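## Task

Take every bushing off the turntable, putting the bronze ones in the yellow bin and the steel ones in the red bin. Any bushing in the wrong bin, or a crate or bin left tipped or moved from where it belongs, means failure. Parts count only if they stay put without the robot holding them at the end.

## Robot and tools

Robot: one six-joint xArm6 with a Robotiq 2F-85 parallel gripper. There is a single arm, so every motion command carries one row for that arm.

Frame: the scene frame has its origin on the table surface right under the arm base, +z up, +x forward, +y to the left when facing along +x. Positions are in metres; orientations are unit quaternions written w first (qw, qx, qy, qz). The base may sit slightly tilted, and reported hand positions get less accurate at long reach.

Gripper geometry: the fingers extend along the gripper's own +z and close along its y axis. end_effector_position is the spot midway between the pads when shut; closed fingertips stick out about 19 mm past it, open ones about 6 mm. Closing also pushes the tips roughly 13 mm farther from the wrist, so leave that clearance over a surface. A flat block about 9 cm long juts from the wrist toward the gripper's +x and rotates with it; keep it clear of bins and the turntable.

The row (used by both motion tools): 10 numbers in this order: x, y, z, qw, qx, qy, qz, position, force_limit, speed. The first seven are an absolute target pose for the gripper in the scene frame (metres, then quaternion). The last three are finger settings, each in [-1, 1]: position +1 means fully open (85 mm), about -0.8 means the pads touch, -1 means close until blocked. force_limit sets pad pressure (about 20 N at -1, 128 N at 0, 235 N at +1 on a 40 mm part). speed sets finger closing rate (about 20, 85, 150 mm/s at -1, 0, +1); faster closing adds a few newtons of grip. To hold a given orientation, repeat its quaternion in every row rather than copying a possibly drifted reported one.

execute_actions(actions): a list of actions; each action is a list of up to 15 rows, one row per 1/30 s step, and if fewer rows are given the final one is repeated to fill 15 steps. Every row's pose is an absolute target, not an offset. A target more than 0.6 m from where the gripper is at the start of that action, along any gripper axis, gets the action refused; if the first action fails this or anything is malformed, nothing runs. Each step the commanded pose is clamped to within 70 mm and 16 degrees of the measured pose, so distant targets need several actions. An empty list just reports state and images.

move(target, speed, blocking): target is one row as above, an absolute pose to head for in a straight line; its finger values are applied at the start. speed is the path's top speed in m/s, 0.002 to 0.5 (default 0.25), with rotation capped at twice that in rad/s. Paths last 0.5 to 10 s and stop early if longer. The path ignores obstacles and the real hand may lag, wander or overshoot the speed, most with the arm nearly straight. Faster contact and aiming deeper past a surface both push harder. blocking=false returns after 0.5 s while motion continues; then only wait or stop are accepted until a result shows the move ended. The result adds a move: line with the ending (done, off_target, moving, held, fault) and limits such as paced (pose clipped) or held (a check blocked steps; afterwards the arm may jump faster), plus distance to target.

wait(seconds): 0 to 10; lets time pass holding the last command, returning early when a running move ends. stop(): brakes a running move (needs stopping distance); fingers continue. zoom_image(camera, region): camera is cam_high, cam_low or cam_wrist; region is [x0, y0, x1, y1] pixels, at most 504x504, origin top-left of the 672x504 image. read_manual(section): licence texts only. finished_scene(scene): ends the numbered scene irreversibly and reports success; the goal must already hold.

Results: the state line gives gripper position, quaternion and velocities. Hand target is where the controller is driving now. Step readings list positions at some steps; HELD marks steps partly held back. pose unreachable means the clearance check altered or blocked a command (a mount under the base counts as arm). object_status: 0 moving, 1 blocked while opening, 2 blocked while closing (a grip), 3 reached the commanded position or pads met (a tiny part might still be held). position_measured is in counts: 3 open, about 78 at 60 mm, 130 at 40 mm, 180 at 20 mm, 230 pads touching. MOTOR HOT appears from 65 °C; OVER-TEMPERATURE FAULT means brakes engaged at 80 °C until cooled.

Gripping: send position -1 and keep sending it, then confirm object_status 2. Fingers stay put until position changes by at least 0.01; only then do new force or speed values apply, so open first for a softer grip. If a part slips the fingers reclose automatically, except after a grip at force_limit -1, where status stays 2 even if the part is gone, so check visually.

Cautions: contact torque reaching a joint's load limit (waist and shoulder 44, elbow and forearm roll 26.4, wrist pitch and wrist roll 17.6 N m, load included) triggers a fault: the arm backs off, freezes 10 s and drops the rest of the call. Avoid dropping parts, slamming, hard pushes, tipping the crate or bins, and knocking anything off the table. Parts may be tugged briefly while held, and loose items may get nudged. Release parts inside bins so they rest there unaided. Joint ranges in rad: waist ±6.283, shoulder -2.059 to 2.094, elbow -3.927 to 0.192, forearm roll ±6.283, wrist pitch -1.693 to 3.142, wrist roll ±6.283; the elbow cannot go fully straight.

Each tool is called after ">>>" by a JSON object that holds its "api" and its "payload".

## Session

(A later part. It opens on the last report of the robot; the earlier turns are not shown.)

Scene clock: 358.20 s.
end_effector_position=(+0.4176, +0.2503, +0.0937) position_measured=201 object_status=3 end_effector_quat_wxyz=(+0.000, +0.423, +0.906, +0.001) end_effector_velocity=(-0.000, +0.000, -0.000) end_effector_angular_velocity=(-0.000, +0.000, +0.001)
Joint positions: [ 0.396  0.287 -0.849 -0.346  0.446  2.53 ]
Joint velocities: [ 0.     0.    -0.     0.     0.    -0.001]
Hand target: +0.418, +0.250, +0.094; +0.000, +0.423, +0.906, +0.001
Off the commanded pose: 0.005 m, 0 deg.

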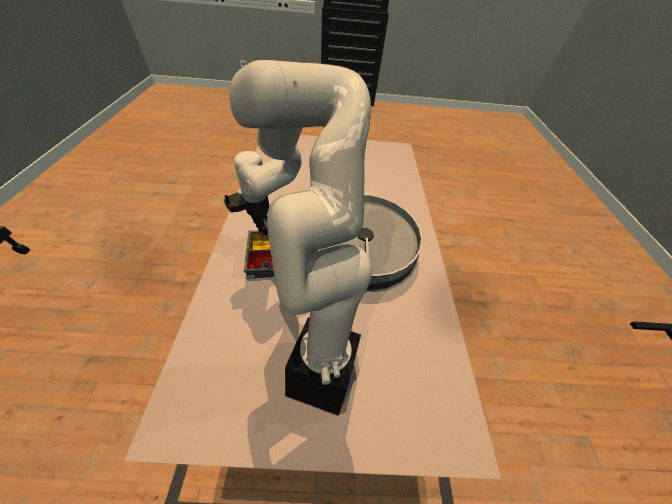

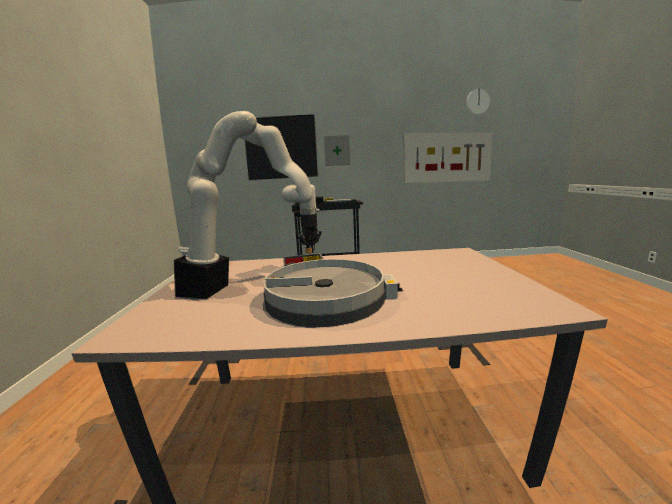

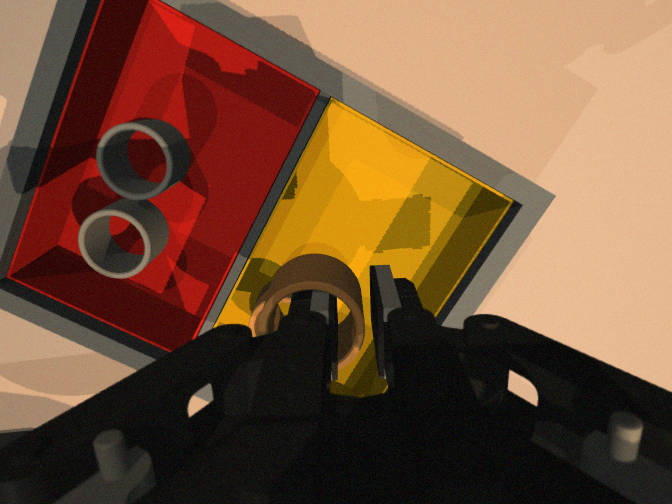

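>>> {"api": "execute_actions", "payload": {"actions": [[[0.4185,0.2502,0.090,0,0.4226,0.9063,0,-0.57,-0.5,0],[0.4195,0.2502,0.085,0,0.4226,0.9063,0,-0.57,-0.5,0],[0.4205,0.2502,0.079,0,0.4226,0.9063,0,-0.57,-0.5,0],[0.4205,0.2502,0.073,0,0.4226,0.9063,0,-0.57,-0.5,0],[0.4205,0.2502,0.067,0,0.4226,0.9063,0,-0.57,-0.5,0],[0.4205,0.2502,0.061,0,0.4226,0.9063,0,-0.57,-0.5,0],[0.4205,0.2502,0.055,0,0.4226,0.9063,0,-0.57,-0.5,0],[0.4205,0.2502,0.050,0,0.4226,0.9063,0,-0.57,-0.5,0],[0.4205,0.2502,0.046,0,0.4226,0.9063,0,-0.57,-0.5,0],[0.4205,0.2502,0.042,0,0.4226,0.9063,0,-0.57,-0.5,0],[0.4205,0.2502,0.039,0,0.4226,0.9063,0,-0.57,-0.5,0],[0.4205,0.2502,0.037,0,0.4226,0.9063,0,-0.57,-0.5,0],[0.4205,0.2502,0.035,0,0.4226,0.9063,0,-0.57,-0.5,0],[0.4205,0.2502,0.034,0,0.4226,0.9063,0,-0.57,-0.5,0],[0.4205,0.2502,0.034,0,0.4226,0.9063,0,-0.57,-0.5,0]]]}}

Scene clock: 362.43 s.
end_effector_position=(+0.4183, +0.2492, +0.0409) position_measured=201 object_status=3 end_effector_quat_wxyz=(-0.002, +0.422, +0.906, -0.001) end_effector_velocity=(+0.011, +0.005, -0.079) end_effector_angular_velocity=(+0.001, -0.015, -0.002)
Joint positions: [ 0.361  0.446 -0.898 -0.43   0.343  2.589]
Joint velocities: [-0.052  0.262 -0.124 -0.184 -0.145  0.144]
Hand target: +0.420, +0.250, +0.034; -0.001, +0.422, +0.906, +0.000
Off the commanded pose: 0.007 m, 0 deg.
Step readings (end_effector_position):
0: (+0.4176, +0.2503, +0.0937)
1: (+0.4176, +0.2503, +0.0937)
2: (+0.4178, +0.2504, +0.0934)
4: (+0.4193, +0.2508, +0.0901)
8: (+0.4192, +0.2498, +0.0722)
15: end_effector_position above

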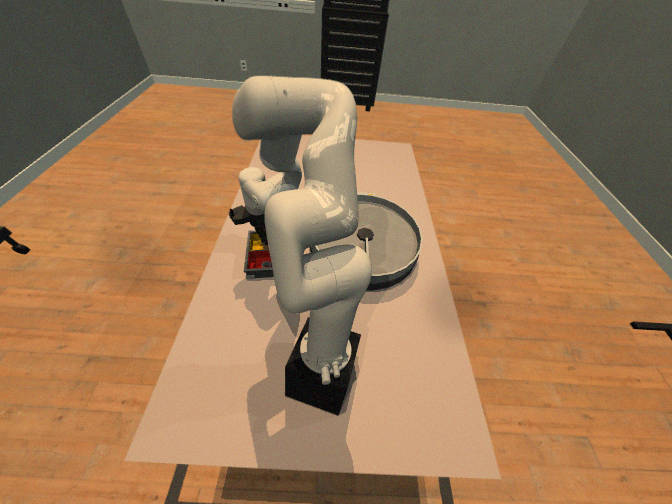

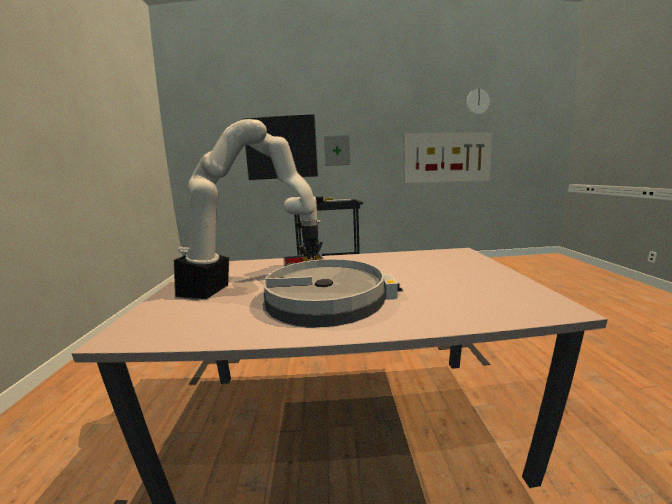

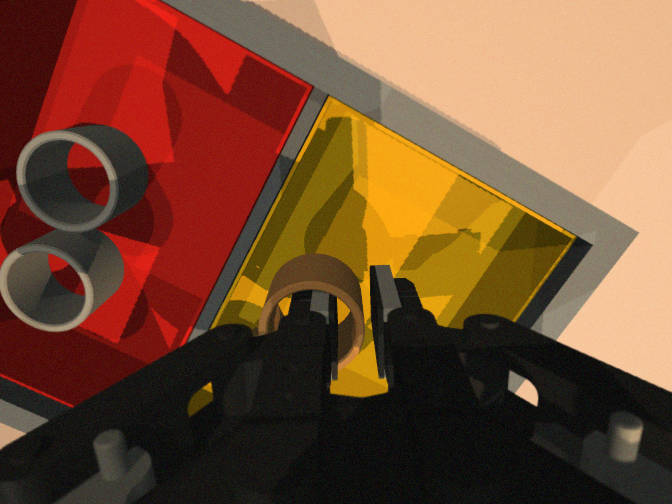

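>>> {"api": "execute_actions", "payload": {"actions": []}}

>>> {"api": "zoom_image", "payload": {"camera": "cam_wrist", "region": [200, 200, 480, 410]}}

Scene clock: 364.10 s.
end_effector_position=(+0.4200, +0.2502, +0.0344) position_measured=201 object_status=3 end_effector_quat_wxyz=(-0.001, +0.422, +0.906, +0.000) end_effector_velocity=(+0.000, -0.000, +0.000) end_effector_angular_velocity=(+0.000, -0.001, -0.000)
Joint positions: [ 0.357  0.469 -0.91  -0.448  0.33   2.604]
Joint velocities: [-0.001 -0.    -0.     0.    -0.    -0.   ]
Hand target: +0.420, +0.250, +0.034; -0.001, +0.422, +0.906, +0.000
Off the commanded pose: 0.001 m, 0 deg.

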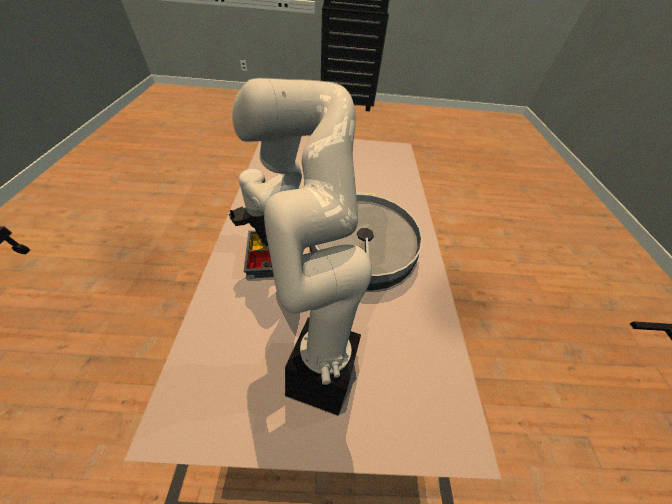

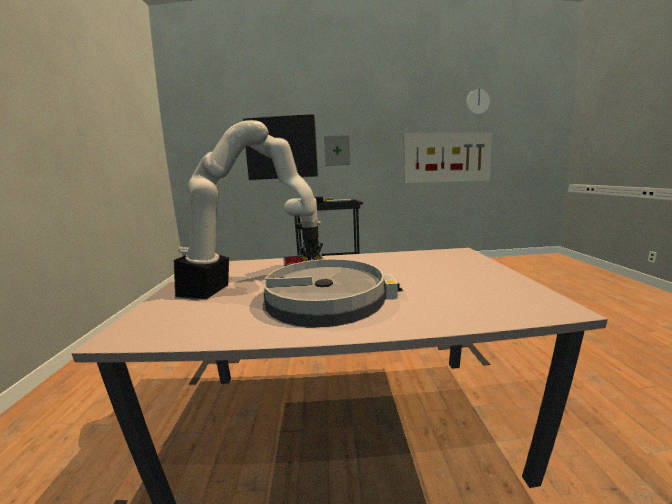

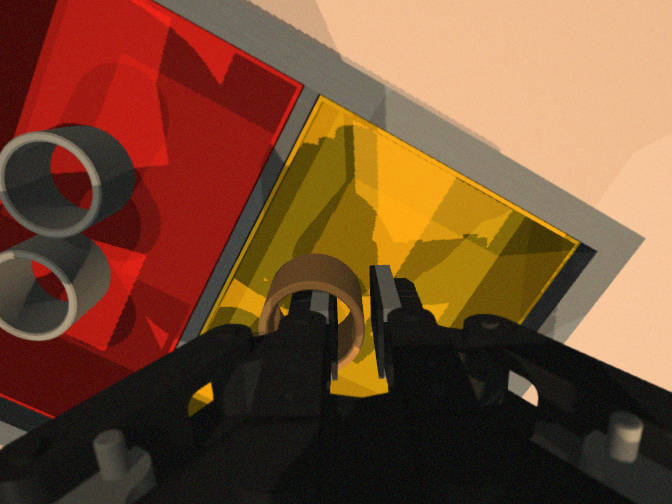

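Region (200, 200, 480, 410) of cam_wrist's 672x504 image, scaled by 1.800, with more detail than that image has; it fills the top 378 rows of this view, and the rest is white.

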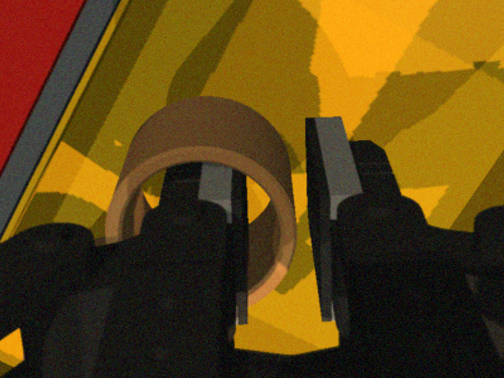

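>>> {"api": "execute_actions", "payload": {"actions": [[[0.4205,0.2505,0.033,0,0.4226,0.9063,0,-0.57,-0.5,0],[0.4205,0.2505,0.0315,0,0.4226,0.9063,0,-0.57,-0.5,0],[0.4205,0.2505,0.030,0,0.4226,0.9063,0,-0.57,-0.5,0],[0.4205,0.2505,0.029,0,0.4226,0.9063,0,-0.57,-0.5,0],[0.4205,0.2505,0.028,0,0.4226,0.9063,0,-0.57,-0.5,0],[0.4200,0.2501,0.028,0,0.4226,0.9063,0,-0.57,-0.5,0],[0.4194,0.2496,0.028,0,0.4226,0.9063,0,-0.57,-0.5,0],[0.4189,0.2491,0.028,0,0.4226,0.9063,0,-0.57,-0.5,0],[0.4189,0.2491,0.028,0,0.4226,0.9063,0,-0.57,-0.5,0],[0.4189,0.2491,0.030,0,0.4226,0.9063,0,-0.57,-0.5,0],[0.4189,0.2491,0.033,0,0.4226,0.9063,0,-0.57,-0.5,0],[0.4189,0.2491,0.037,0,0.4226,0.9063,0,-0.57,-0.5,0],[0.4189,0.2491,0.042,0,0.4226,0.9063,0,-0.57,-0.5,0],[0.4189,0.2491,0.047,0,0.4226,0.9063,0,-0.57,-0.5,0],[0.4189,0.2491,0.052,0,0.4226,0.9063,0,-0.57,-0.5,0]]]}}

Scene clock: 370.67 s.
end_effector_position=(+0.4183, +0.2488, +0.0356) position_measured=201 object_status=3 end_effector_quat_wxyz=(-0.000, +0.423, +0.906, -0.001) end_effector_velocity=(+0.005, +0.004, +0.103) end_effector_angular_velocity=(+0.008, -0.017, -0.003)
Joint positions: [ 0.357  0.462 -0.902 -0.452  0.332  2.608]
Joint velocities: [ 0.068 -0.312  0.115  0.207  0.173 -0.153]
Hand target: +0.419, +0.249, +0.051; +0.000, +0.423, +0.906, +0.000
Off the commanded pose: 0.016 m, 0 deg.
Step readings (end_effector_position):
0: (+0.4200, +0.2502, +0.0344)
1: (+0.4200, +0.2502, +0.0344)
2: (+0.4201, +0.2502, +0.0343)
4: (+0.4206, +0.2506, +0.0330)
8: (+0.4199, +0.2501, +0.0290)
15: end_effector_position above

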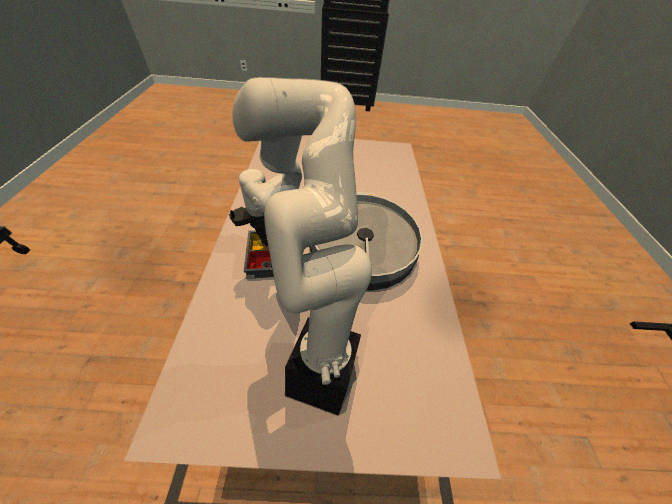

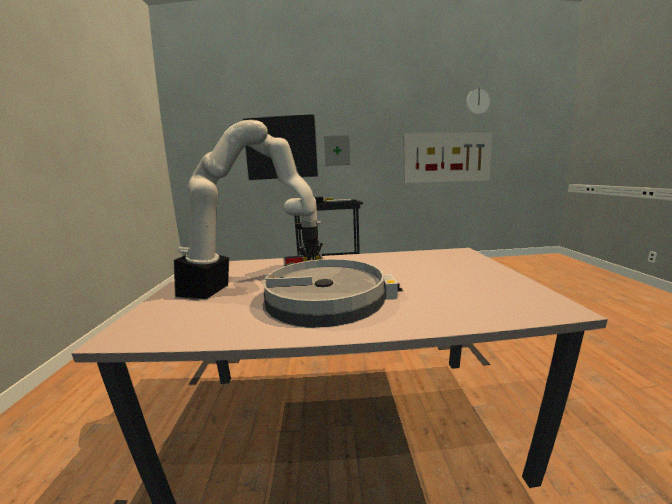

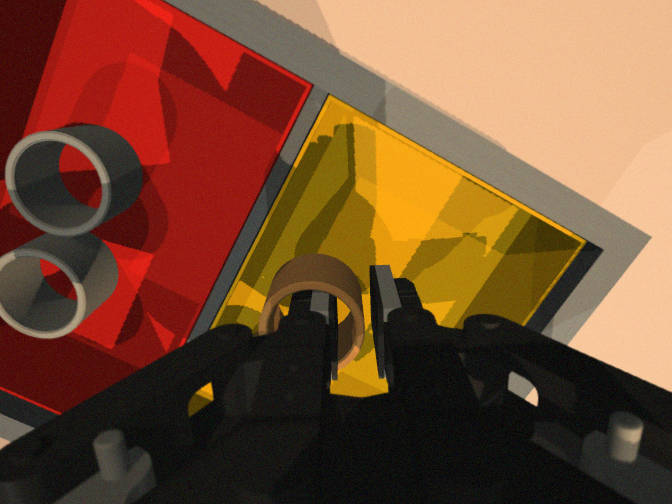

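>>> {"api": "execute_actions", "payload": {"actions": []}}

>>> {"api": "zoom_image", "payload": {"camera": "cam_wrist", "region": [200, 200, 480, 410]}}

Scene clock: 374.83 s.
end_effector_position=(+0.4189, +0.2495, +0.0507) position_measured=201 object_status=3 end_effector_quat_wxyz=(+0.000, +0.423, +0.906, +0.000) end_effector_velocity=(+0.000, -0.000, +0.000) end_effector_angular_velocity=(-0.000, -0.000, -0.001)
Joint positions: [ 0.367  0.417 -0.886 -0.422  0.358  2.585]
Joint velocities: [-0.    -0.     0.    -0.     0.     0.001]
Hand target: +0.419, +0.249, +0.051; +0.000, +0.423, +0.906, +0.000
Off the commanded pose: 0.001 m, 0 deg.

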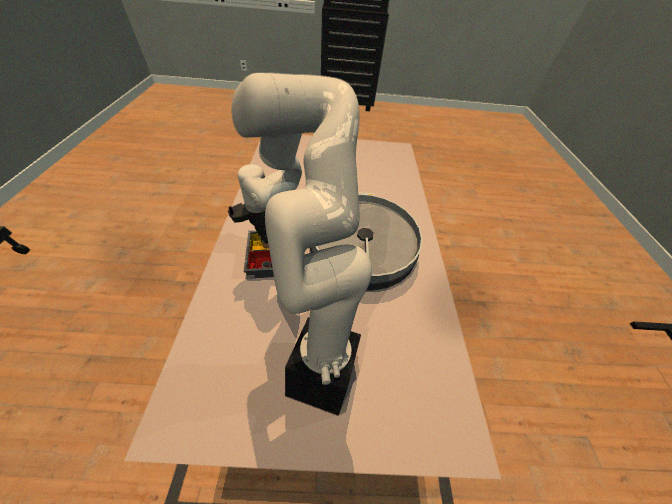

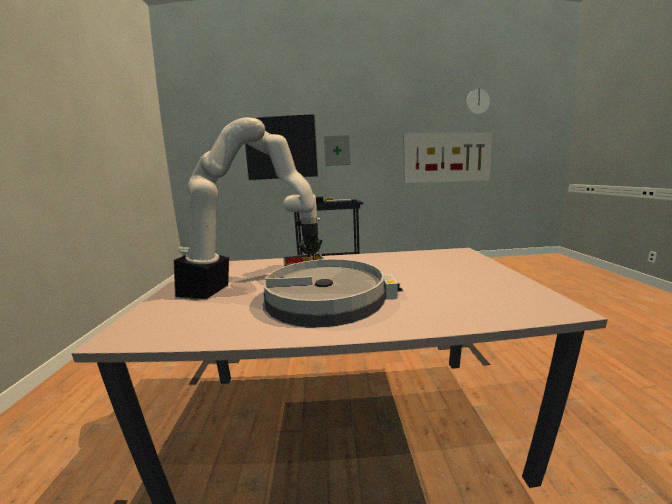

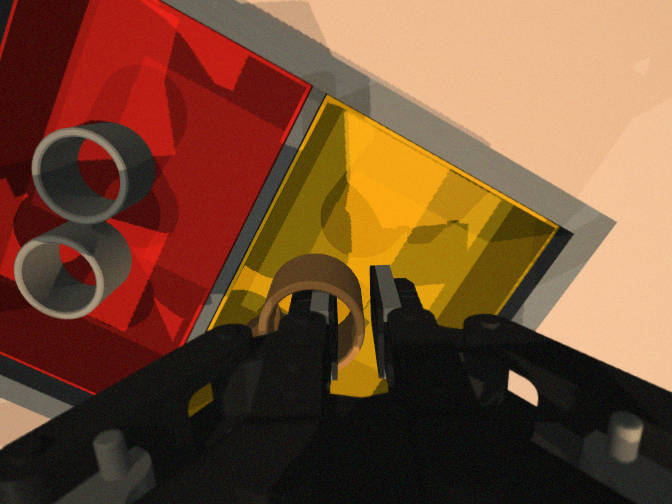

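Region (200, 200, 480, 410) of cam_wrist's 672x504 image, scaled by 1.800, with more detail than that image has; it fills the top 378 rows of this view, and the rest is white.

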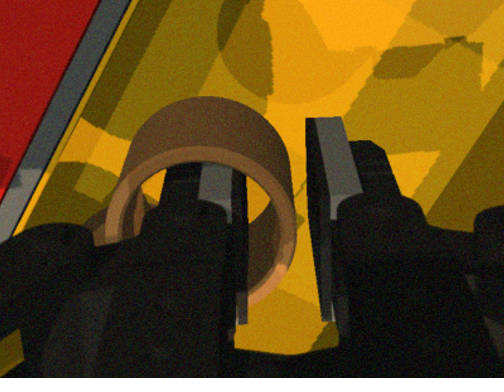

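>>> {"api": "execute_actions", "payload": {"actions": [[[0.4179,0.2493,0.047,0,0.4226,0.9063,0,-0.57,-0.5,0],[0.4159,0.2490,0.043,0,0.4226,0.9063,0,-0.57,-0.5,0],[0.4140,0.2487,0.039,0,0.4226,0.9063,0,-0.57,-0.5,0],[0.4120,0.2483,0.036,0,0.4226,0.9063,0,-0.57,-0.5,0],[0.4110,0.2482,0.034,0,0.4226,0.9063,0,-0.57,-0.5,0],[0.4100,0.2480,0.033,0,0.4226,0.9063,0,-0.57,-0.5,0],[0.4090,0.2479,0.033,0,0.4226,0.9063,0,-0.57,-0.5,0],[0.4081,0.2477,0.033,0,0.4226,0.9063,0,-0.57,-0.5,0],[0.4071,0.2475,0.033,0,0.4226,0.9063,0,-0.57,-0.5,0],[0.4061,0.2474,0.033,0,0.4226,0.9063,0,-0.57,-0.5,0],[0.4051,0.2472,0.033,0,0.4226,0.9063,0,-0.57,-0.5,0]]]}}

>>> {"api": "zoom_image", "payload": {"camera": "cam_wrist", "region": [200, 200, 480, 410]}}

Scene clock: 407.27 s.
end_effector_position=(+0.4060, +0.2475, +0.0335) position_measured=201 object_status=3 end_effector_quat_wxyz=(-0.000, +0.422, +0.906, +0.000) end_effector_velocity=(-0.010, -0.002, -0.004) end_effector_angular_velocity=(-0.002, -0.004, -0.001)
Joint positions: [ 0.361  0.452 -0.865 -0.489  0.306  2.65 ]
Joint velocities: [-0.    -0.004  0.029 -0.054 -0.023  0.056]
Hand target: +0.405, +0.247, +0.033; -0.000, +0.423, +0.906, +0.000
Off the commanded pose: 0.001 m, 0 deg.
Step readings (end_effector_position):
0: (+0.4189, +0.2495, +0.0507)
1: (+0.4189, +0.2495, +0.0507)
2: (+0.4190, +0.2496, +0.0504)
4: (+0.4184, +0.2499, +0.0475)
8: (+0.4107, +0.2477, +0.0364)
15: end_effector_position above

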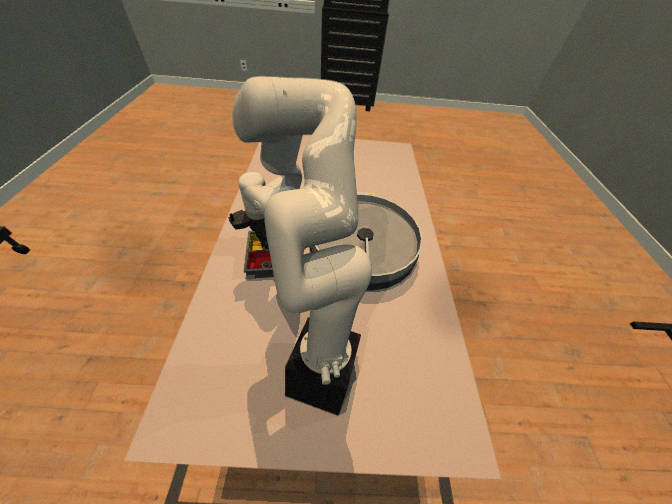

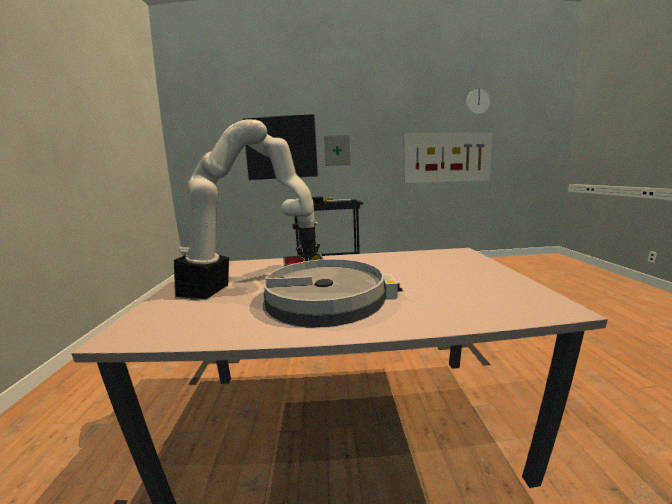

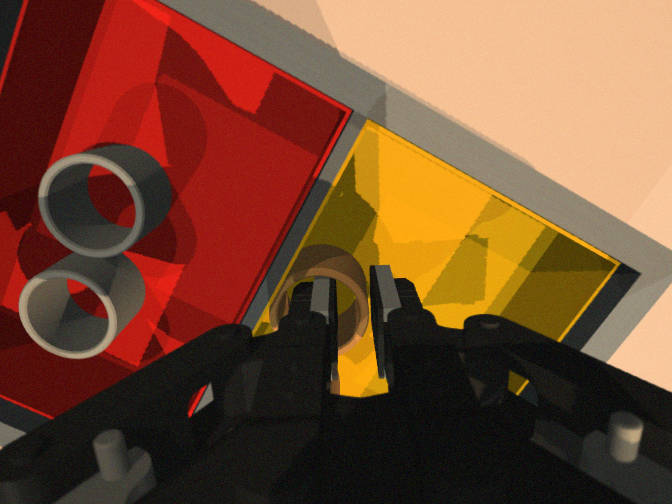

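Region (200, 200, 480, 410) of cam_wrist's 672x504 image, scaled by 1.800, with more detail than that image has; it fills the top 378 rows of this view, and the rest is white.

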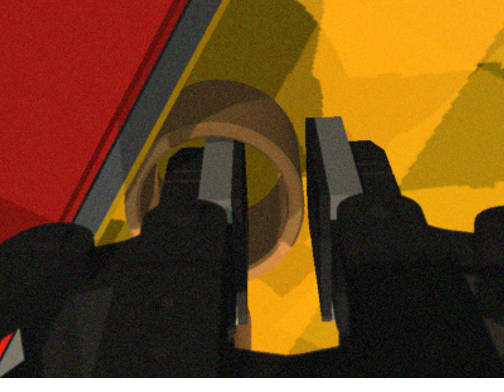

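>>> {"api": "execute_actions", "payload": {"actions": [[[0.4062,0.2474,0.035,0,0.4226,0.9063,0,-0.57,-0.5,0],[0.4066,0.2475,0.039,0,0.4226,0.9063,0,-0.57,-0.5,0],[0.4066,0.2475,0.044,0,0.4226,0.9063,0,-0.57,-0.5,0],[0.4066,0.2475,0.050,0,0.4226,0.9063,0,-0.57,-0.5,0],[0.4066,0.2475,0.057,0,0.4226,0.9063,0,-0.57,-0.5,0],[0.4066,0.2475,0.065,0,0.4226,0.9063,0,-0.57,-0.5,0],[0.4066,0.2475,0.073,0,0.4226,0.9063,0,-0.57,-0.5,0],[0.4062,0.2455,0.081,0,0.4226,0.9063,0,-0.57,-0.5,0],[0.4054,0.2415,0.089,0,0.4226,0.9063,0,-0.57,-0.5,0],[0.4042,0.2355,0.096,0,0.4226,0.9063,0,-0.57,-0.5,0],[0.4026,0.2275,0.102,0,0.4226,0.9063,0,-0.49,-0.5,0],[0.4006,0.2175,0.107,0,0.4226,0.9063,0,-0.49,-0.5,0],[0.3984,0.2065,0.111,0,0.4226,0.9063,0,-0.49,-0.5,0],[0.3960,0.1950,0.114,0,0.4226,0.9063,0,-0.49,-0.5,0],[0.3936,0.1835,0.117,0,0.4226,0.9063,0,-0.49,-0.5,0]]]}}

Scene clock: 418.67 s.
end_effector_position=(+0.4044, +0.2275, +0.0937) position_measured=193 object_status=0 end_effector_quat_wxyz=(+0.003, +0.423, +0.906, +0.001) end_effector_velocity=(-0.044, -0.240, +0.125) end_effector_angular_velocity=(-0.058, +0.012, -0.025)
Joint positions: [ 0.364  0.231 -0.757 -0.377  0.406  2.533]
Joint velocities: [-0.34  -0.797  0.672  0.113  0.106 -0.431]
Hand target: +0.395, +0.190, +0.107; +0.002, +0.424, +0.906, -0.005
Off the commanded pose: 0.051 m, 0 deg.
Step readings (end_effector_position):
0: (+0.4051, +0.2472, +0.0330)
1: (+0.4051, +0.2472, +0.0330)
2: (+0.4051, +0.2471, +0.0332)
4: (+0.4052, +0.2469, +0.0356)
8: (+0.4062, +0.2475, +0.0519)
15: end_effector_position above

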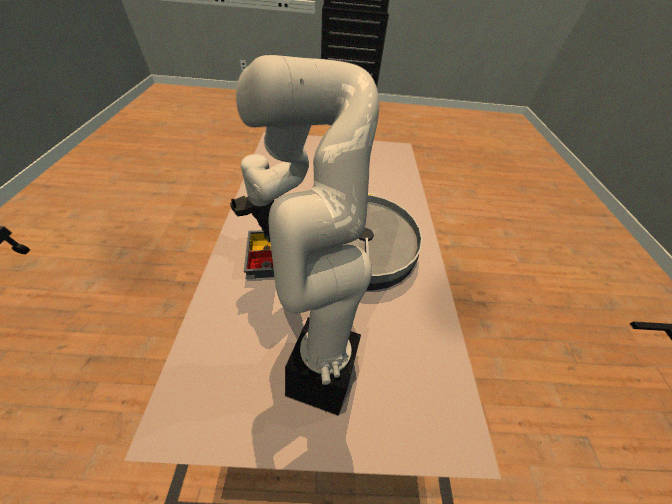

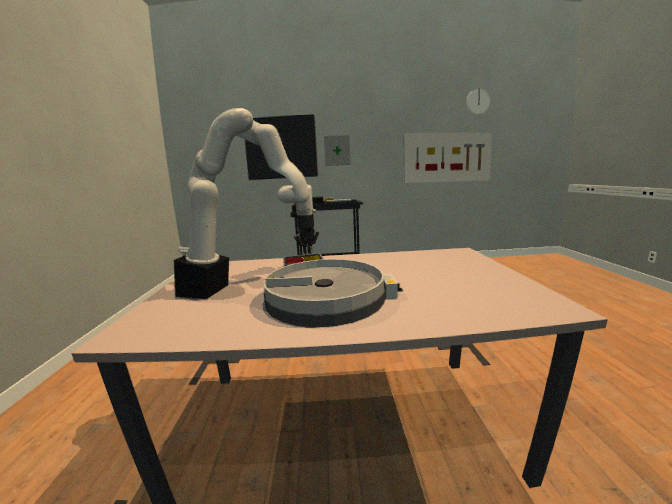

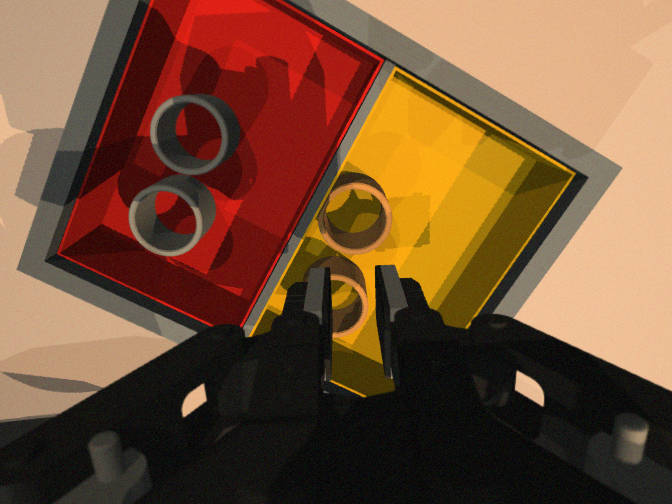

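>>> {"api": "execute_actions", "payload": {"actions": [[[0.3938,0.1841,0.111,0,0.4226,0.9063,0,-0.49,-0.5,0],[0.3920,0.1753,0.116,0,0.4226,0.9063,0,-0.49,-0.5,0],[0.3898,0.1645,0.120,0,0.4226,0.9063,0,-0.49,-0.5,0],[0.3874,0.1528,0.123,0,0.4226,0.9063,0,-0.49,-0.5,0],[0.3851,0.1410,0.125,0,0.4226,0.9063,0,-0.49,-0.5,0],[0.3827,0.1292,0.126,0,0.4226,0.9063,0,-0.49,-0.5,0],[0.3803,0.1175,0.126,0,0.4226,0.9063,0,-0.49,-0.5,0],[0.3779,0.1057,0.126,0,0.4226,0.9063,0,-0.49,-0.5,0],[0.3755,0.0940,0.126,0,0.4226,0.9063,0,-0.49,-0.5,0],[0.3731,0.0822,0.126,0,0.4226,0.9063,0,-0.49,-0.5,0],[0.3707,0.0704,0.126,0,0.4226,0.9063,0,-0.49,-0.5,0],[0.3683,0.0587,0.126,0,0.4226,0.9063,0,-0.49,-0.5,0],[0.3659,0.0469,0.126,0,0.4226,0.9063,0,-0.49,-0.5,0],[0.3636,0.0352,0.126,0,0.4226,0.9063,0,-0.49,-0.5,0],[0.3612,0.0234,0.125,0,0.4226,0.9063,0,-0.49,-0.5,0]],[[0.3588,0.0116,0.123,0,0.4226,0.9063,0,-0.49,-0.5,0],[0.3564,-0.0001,0.121,0,0.4226,0.9063,0,-0.49,-0.5,0],[0.3542,-0.0109,0.119,0,0.4226,0.9063,0,-0.49,-0.5,0],[0.3520,-0.0217,0.117,0,0.4226,0.9063,0,-0.49,-0.5,0],[0.3498,-0.0325,0.115,0,0.4226,0.9063,0,-0.49,-0.5,0],[0.3478,-0.0423,0.113,0,0.4226,0.9063,0,-0.49,-0.5,0],[0.3458,-0.0521,0.111,0,0.4226,0.9063,0,-0.49,-0.5,0],[0.3441,-0.0609,0.109,0,0.4226,0.9063,0,-0.49,-0.5,0],[0.3425,-0.0687,0.107,0,0.4226,0.9063,0,-0.49,-0.5,0],[0.3411,-0.0756,0.105,0,0.4226,0.9063,0,-0.49,-0.5,0],[0.3397,-0.0824,0.104,0,0.4226,0.9063,0,-0.49,-0.5,0],[0.3385,-0.0883,0.103,0,0.4226,0.9063,0,-0.49,-0.5,0],[0.3375,-0.0932,0.102,0,0.4226,0.9063,0,-0.49,-0.5,0],[0.3367,-0.0971,0.101,0,0.4226,0.9063,0,-0.49,-0.5,0],[0.3360,-0.1002,0.100,0,0.4226,0.9063,0,-0.49,-0.5,0]],[[0.3360,-0.1002,0.099,0,0.4226,0.9063,0,-0.49,-0.5,0],[0.3360,-0.1002,0.098,0,0.4226,0.9063,0,-0.49,-0.5,0],[0.3360,-0.1002,0.097,0,0.4226,0.9063,0,-0.49,-0.5,0]]]}}

>>> {"api": "zoom_image", "payload": {"camera": "cam_wrist", "region": [230, 220, 450, 410]}}

Scene clock: 428.50 s.
end_effector_position=(+0.3362, -0.0998, +0.0972) position_measured=191 object_status=3 end_effector_quat_wxyz=(+0.001, +0.423, +0.906, -0.003) end_effector_velocity=(-0.000, -0.002, -0.001) end_effector_angular_velocity=(+0.046, -0.002, +0.006)
Joint positions: [-0.461 -0.13  -0.282 -0.003  0.211  1.373]
Joint velocities: [ 0.005  0.01  -0.012  0.209  0.014 -0.205]
Hand target: +0.336, -0.100, +0.097; +0.000, +0.423, +0.906, -0.001
Off the commanded pose: 0.001 m, 0 deg.
Step readings (end_effector_position; steps 1 to 15: 1st action; 16 to 30: 2nd action; 31 to 45: 3rd action):
0: (+0.3948, +0.1901, +0.1067)
1: (+0.3948, +0.1901, +0.1067)
2: (+0.3947, +0.1898, +0.1069)
4: (+0.3934, +0.1843, +0.1098)
8: (+0.3883, +0.1534, +0.1177)
15: (+0.3709, +0.0794, +0.1193)
16: (+0.3685, +0.0685, +0.1194)
17: (+0.3662, +0.0574, +0.1193)
19: (+0.3612, +0.0351, +0.1185)
23: (+0.3507, -0.0086, +0.1149)
30: (+0.3377, -0.0722, +0.1075)
31: (+0.3366, -0.0789, +0.1064)
32: (+0.3359, -0.0846, +0.1052)
34: (+0.3353, -0.0927, +0.1027)
38: (+0.3354, -0.0983, +0.0984)
45: end_effector_position above

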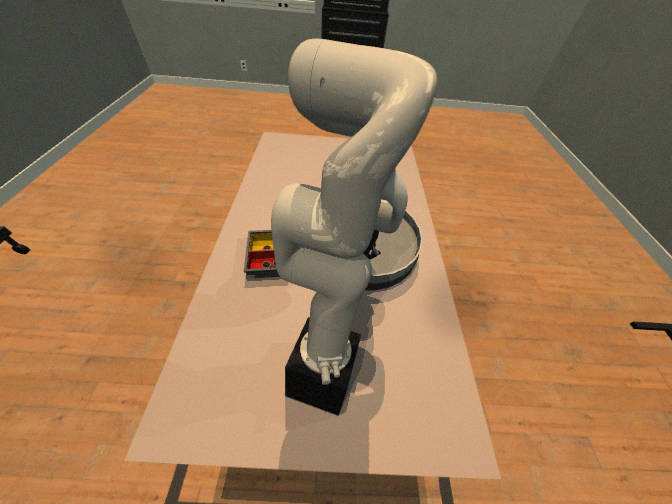

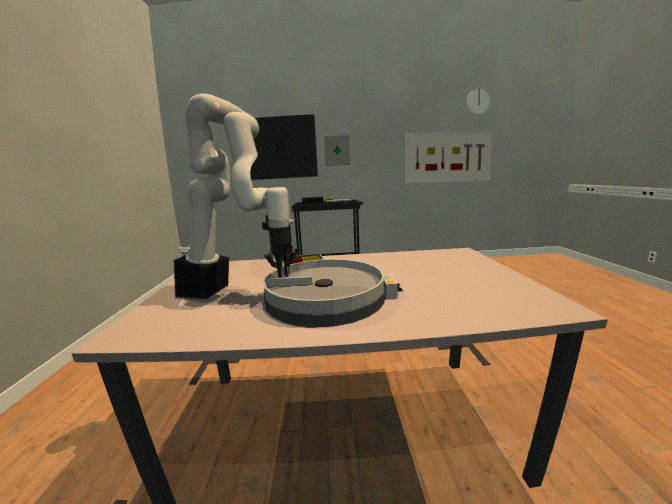

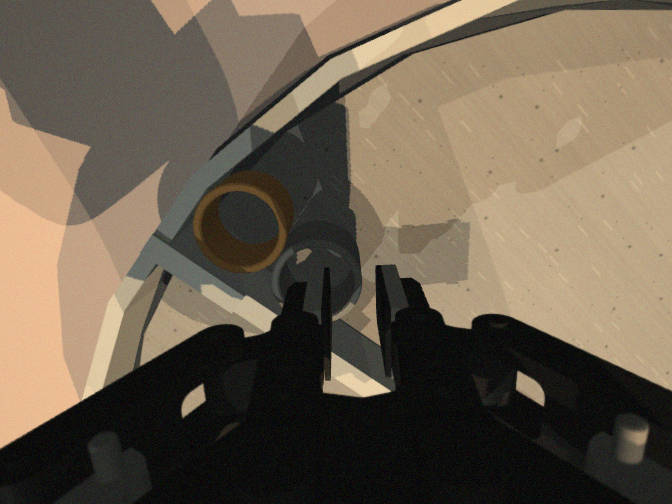

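Region (230, 220, 450, 410) of cam_wrist's 672x504 image, scaled by 2.291, with more detail than that image has; it fills the top 435 rows of this view, and the rest is white.

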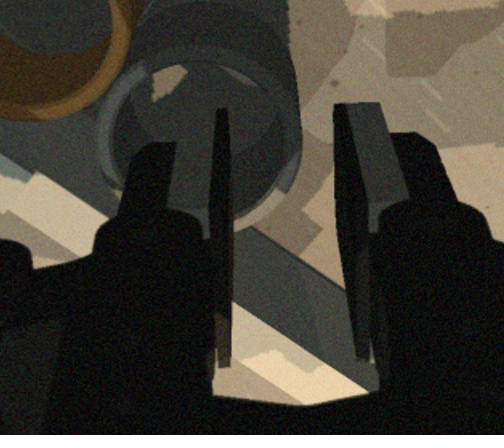

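>>> {"api": "execute_actions", "payload": {"actions": [[[0.3355,-0.0993,0.097,0,0.4226,0.9063,0,-0.49,-0.6,0],[0.3351,-0.0988,0.097,0,0.4226,0.9063,0,-0.49,-0.6,0],[0.3351,-0.0988,0.0955,0,0.4226,0.9063,0,-0.49,-0.6,0],[0.3351,-0.0988,0.0935,0,0.4226,0.9063,0,-0.49,-0.6,0],[0.3351,-0.0988,0.091,0,0.4226,0.9063,0,-0.49,-0.6,0],[0.3351,-0.0988,0.0885,0,0.4226,0.9063,0,-0.49,-0.6,0],[0.3351,-0.0988,0.086,0,0.4226,0.9063,0,-0.49,-0.6,0],[0.3351,-0.0988,0.0845,0,0.4226,0.9063,0,-0.49,-0.6,0],[0.3351,-0.0988,0.0835,0,0.4226,0.9063,0,-0.49,-0.6,0],[0.3351,-0.0988,0.083,0,0.4226,0.9063,0,-0.49,-0.6,0],[0.3351,-0.0988,0.083,0,0.4226,0.9063,0,-0.49,-0.6,0],[0.3351,-0.0988,0.083,0,0.4226,0.9063,0,-1,-0.6,0],[0.3351,-0.0988,0.083,0,0.4226,0.9063,0,-1,-0.6,0],[0.3351,-0.0988,0.083,0,0.4226,0.9063,0,-1,-0.6,0],[0.3351,-0.0988,0.083,0,0.4226,0.9063,0,-1,-0.6,0]]]}}

Scene clock: 440.27 s.
end_effector_position=(+0.3346, -0.0986, +0.0837) position_measured=200 object_status=0 end_effector_quat_wxyz=(-0.001, +0.423, +0.906, -0.000) end_effector_velocity=(+0.008, +0.002, -0.006) end_effector_angular_velocity=(-0.001, -0.016, +0.007)
Joint positions: [-0.456 -0.067 -0.288  0.026  0.155  1.349]
Joint velocities: [ 0.013  0.043 -0.015  0.011 -0.043 -0.006]
Hand target: +0.335, -0.099, +0.083; -0.000, +0.423, +0.906, +0.000
Off the commanded pose: 0.001 m, 0 deg.
Step readings (end_effector_position):
0: (+0.3361, -0.1001, +0.0970)
1: (+0.3361, -0.1001, +0.0970)
2: (+0.3361, -0.1000, +0.0970)
4: (+0.3358, -0.0995, +0.0969)
8: (+0.3353, -0.0989, +0.0921)
15: end_effector_position above

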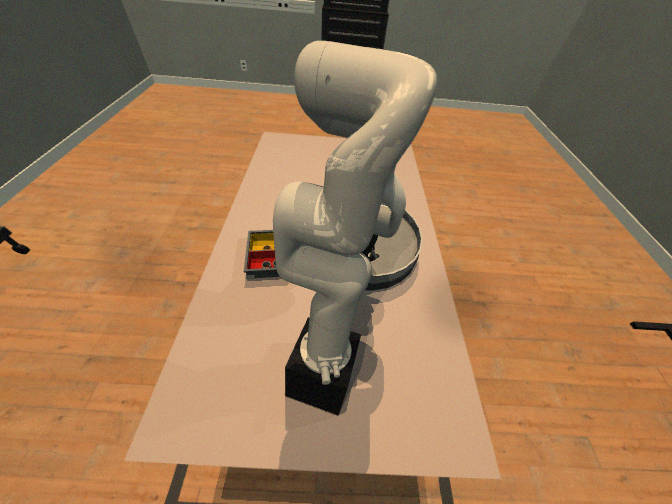

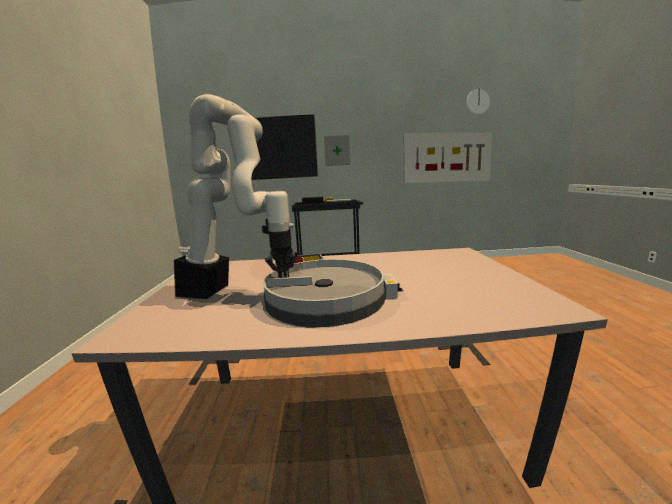

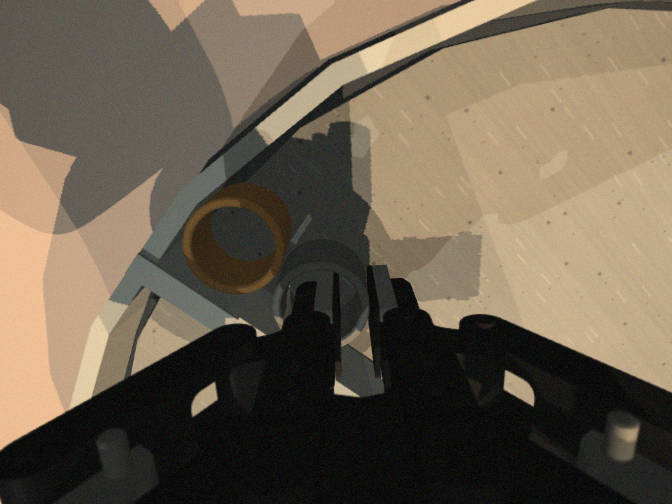

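>>> {"api": "execute_actions", "payload": {"actions": []}}

>>> {"api": "zoom_image", "payload": {"camera": "cam_wrist", "region": [200, 200, 480, 410]}}

Scene clock: 442.67 s.
end_effector_position=(+0.3352, -0.0987, +0.0831) position_measured=213 object_status=2 end_effector_quat_wxyz=(+0.000, +0.422, +0.906, +0.000) end_effector_velocity=(+0.000, -0.000, +0.000) end_effector_angular_velocity=(-0.000, -0.001, -0.002)
Joint positions: [-0.456 -0.063 -0.289  0.027  0.151  1.348]
Joint velocities: [-0.    -0.001  0.     0.    -0.     0.001]
Hand target: +0.335, -0.099, +0.083; -0.000, +0.423, +0.906, +0.000
Off the commanded pose: 0.000 m, 0 deg.

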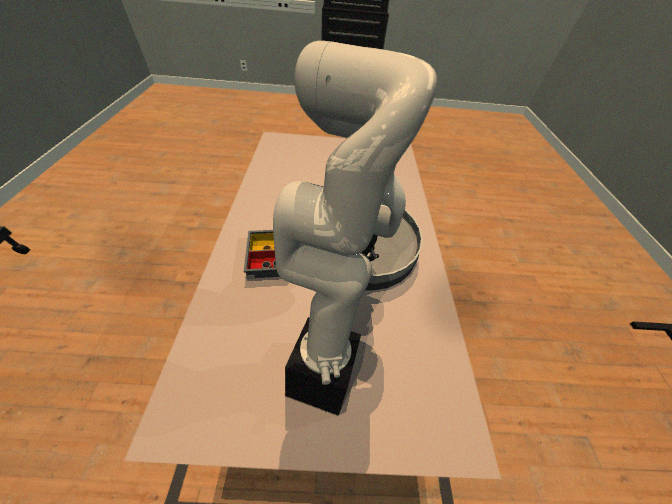

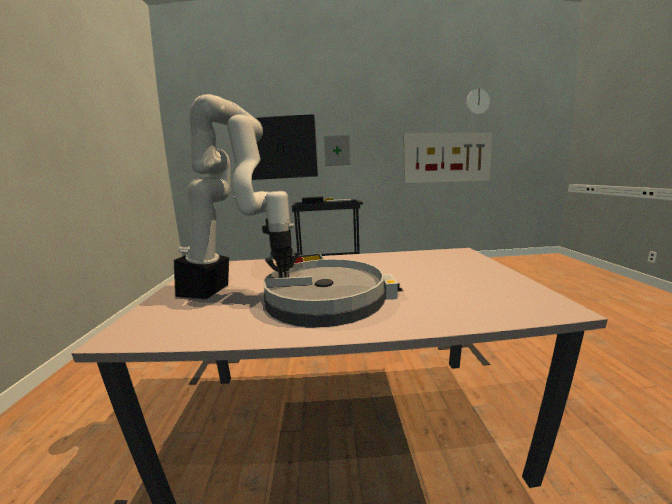

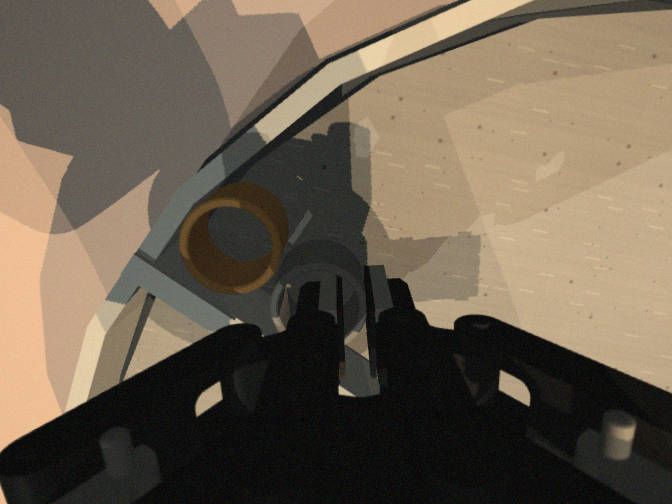

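Region (200, 200, 480, 410) of cam_wrist's 672x504 image, scaled by 1.800, with more detail than that image has; it fills the top 378 rows of this view, and the rest is white.

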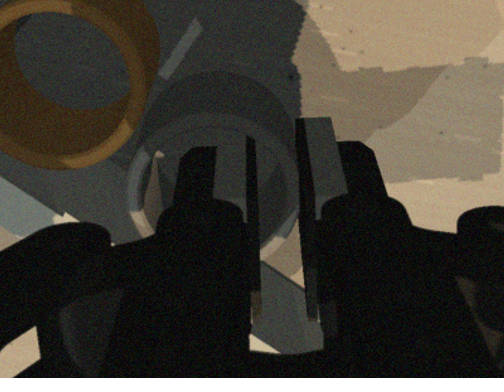

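>>> {"api": "execute_actions", "payload": {"actions": [[[0.3352,-0.0987,0.086,0,0.4226,0.9063,0,-1,-0.6,0],[0.3352,-0.0987,0.091,0,0.4226,0.9063,0,-1,-0.6,0],[0.3352,-0.0987,0.097,0,0.4226,0.9063,0,-1,-0.6,0],[0.3353,-0.0967,0.104,0,0.4226,0.9063,0,-1,-0.6,0],[0.3353,-0.0937,0.111,0,0.4226,0.9063,0,-1,-0.6,0],[0.3355,-0.0887,0.118,0,0.4226,0.9063,0,-1,-0.6,0],[0.3357,-0.0817,0.125,0,0.4226,0.9063,0,-1,-0.6,0],[0.3359,-0.0737,0.131,0,0.4226,0.9063,0,-1,-0.6,0],[0.3362,-0.0637,0.136,0,0.4226,0.9063,0,-1,-0.6,0],[0.3365,-0.0527,0.139,0,0.4226,0.9063,0,-1,-0.6,0],[0.3368,-0.0407,0.141,0,0.4226,0.9063,0,-1,-0.6,0],[0.3371,-0.0287,0.142,0,0.4226,0.9063,0,-1,-0.6,0],[0.3375,-0.0167,0.142,0,0.4226,0.9063,0,-1,-0.6,0],[0.3378,-0.0047,0.142,0,0.4226,0.9063,0,-1,-0.6,0],[0.3381,0.0073,0.142,0,0.4226,0.9063,0,-1,-0.6,0]],[[0.3384,0.0193,0.142,0,0.4226,0.9063,0,-1,-0.6,0],[0.3388,0.0313,0.142,0,0.4226,0.9063,0,-1,-0.6,0],[0.3391,0.0433,0.141,0,0.4226,0.9063,0,-1,-0.6,0],[0.3394,0.0553,0.140,0,0.4226,0.9063,0,-1,-0.6,0],[0.3398,0.0673,0.139,0,0.4226,0.9063,0,-1,-0.6,0],[0.3401,0.0793,0.138,0,0.4226,0.9063,0,-1,-0.6,0],[0.3404,0.0913,0.136,0,0.4226,0.9063,0,-1,-0.6,0],[0.3408,0.1033,0.133,0,0.4226,0.9063,0,-1,-0.6,0],[0.3411,0.1153,0.130,0,0.4226,0.9063,0,-1,-0.6,0],[0.3414,0.1273,0.127,0,0.4226,0.9063,0,-1,-0.6,0],[0.3418,0.1393,0.124,0,0.4226,0.9063,0,-1,-0.6,0],[0.3421,0.1513,0.121,0,0.4226,0.9063,0,-1,-0.6,0],[0.3424,0.1633,0.118,0,0.4226,0.9063,0,-1,-0.6,0],[0.3428,0.1753,0.114,0,0.4226,0.9063,0,-1,-0.6,0],[0.3431,0.1873,0.110,0,0.4226,0.9063,0,-1,-0.6,0]],[[0.3434,0.1993,0.106,0,0.4226,0.9063,0,-1,-0.6,0],[0.3437,0.2103,0.101,0,0.4226,0.9063,0,-1,-0.6,0],[0.3440,0.2213,0.096,0,0.4226,0.9063,0,-1,-0.6,0],[0.3443,0.2313,0.092,0,0.4226,0.9063,0,-1,-0.6,0],[0.3446,0.2403,0.088,0,0.4226,0.9063,0,-1,-0.6,0],[0.3448,0.2483,0.084,0,0.4226,0.9063,0,-1,-0.6,0],[0.3450,0.2553,0.081,0,0.4226,0.9063,0,-1,-0.6,0],[0.3452,0.2613,0.078,0,0.4226,0.9063,0,-1,-0.6,0],[0.3453,0.2653,0.075,0,0.4226,0.9063,0,-1,-0.6,0],[0.3453,0.2673,0.071,0,0.4226,0.9063,0,-1,-0.6,0],[0.3453,0.2683,0.066,0,0.4226,0.9063,0,-1,-0.6,0],[0.3453,0.2683,0.060,0,0.4226,0.9063,0,-1,-0.6,0],[0.3453,0.2683,0.054,0,0.4226,0.9063,0,-1,-0.6,0],[0.3453,0.2683,0.049,0,0.4226,0.9063,0,-1,-0.6,0],[0.3453,0.2683,0.045,0,0.4226,0.9063,0,-1,-0.6,0]]]}}

Scene clock: 465.23 s.
end_effector_position=(+0.3350, +0.2517, +0.0814) position_measured=213 object_status=2 end_effector_quat_wxyz=(-0.016, +0.418, +0.908, +0.014) end_effector_velocity=(+0.017, +0.125, -0.212) end_effector_angular_velocity=(-0.157, +0.031, -0.021)
Joint positions: [ 0.464  0.209 -0.614 -0.408  0.293  2.665]
Joint velocities: [ 0.096  1.017 -0.649 -0.708 -0.173  0.839]
Hand target: +0.338, +0.263, +0.053; -0.013, +0.420, +0.907, +0.004
Off the commanded pose: 0.041 m, 3 deg.
Step readings (end_effector_position; steps 1 to 15: 1st action; 16 to 30: 2nd action; 31 to 45: 3rd action):
0: (+0.3351, -0.0987, +0.0831)
1: (+0.3351, -0.0987, +0.0831)
2: (+0.3350, -0.0986, +0.0833)
4: (+0.3330, -0.0984, +0.0848)
8: (+0.3343, -0.0965, +0.1006)
15: (+0.3386, -0.0487, +0.1277)
16: (+0.3381, -0.0385, +0.1294)
17: (+0.3376, -0.0279, +0.1309)
19: (+0.3367, -0.0063, +0.1335)
23: (+0.3358, +0.0373, +0.1374)
30: (+0.3328, +0.1126, +0.1343)
31: (+0.3324, +0.1231, +0.1330)
32: (+0.3321, +0.1336, +0.1313)
34: (+0.3317, +0.1541, +0.1272)
38: (+0.3312, +0.1939, +0.1156)
45: end_effector_position above

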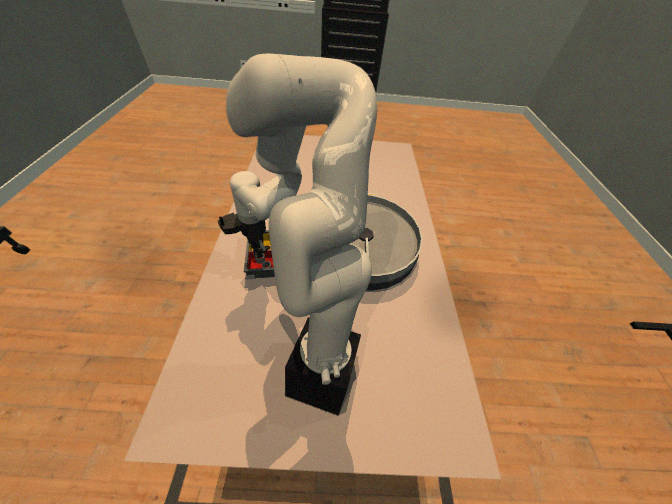

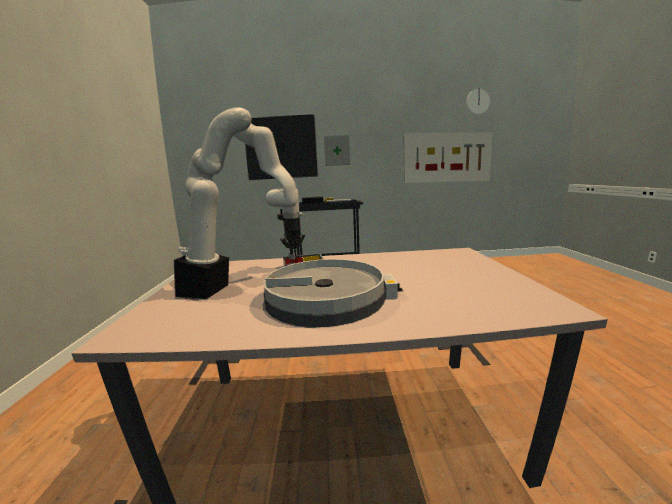

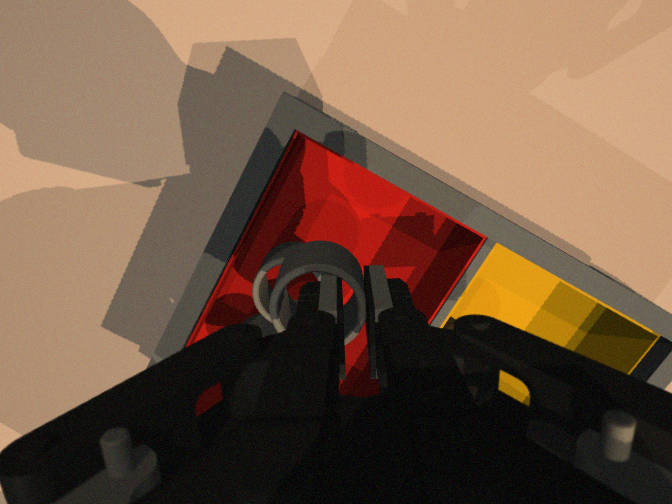

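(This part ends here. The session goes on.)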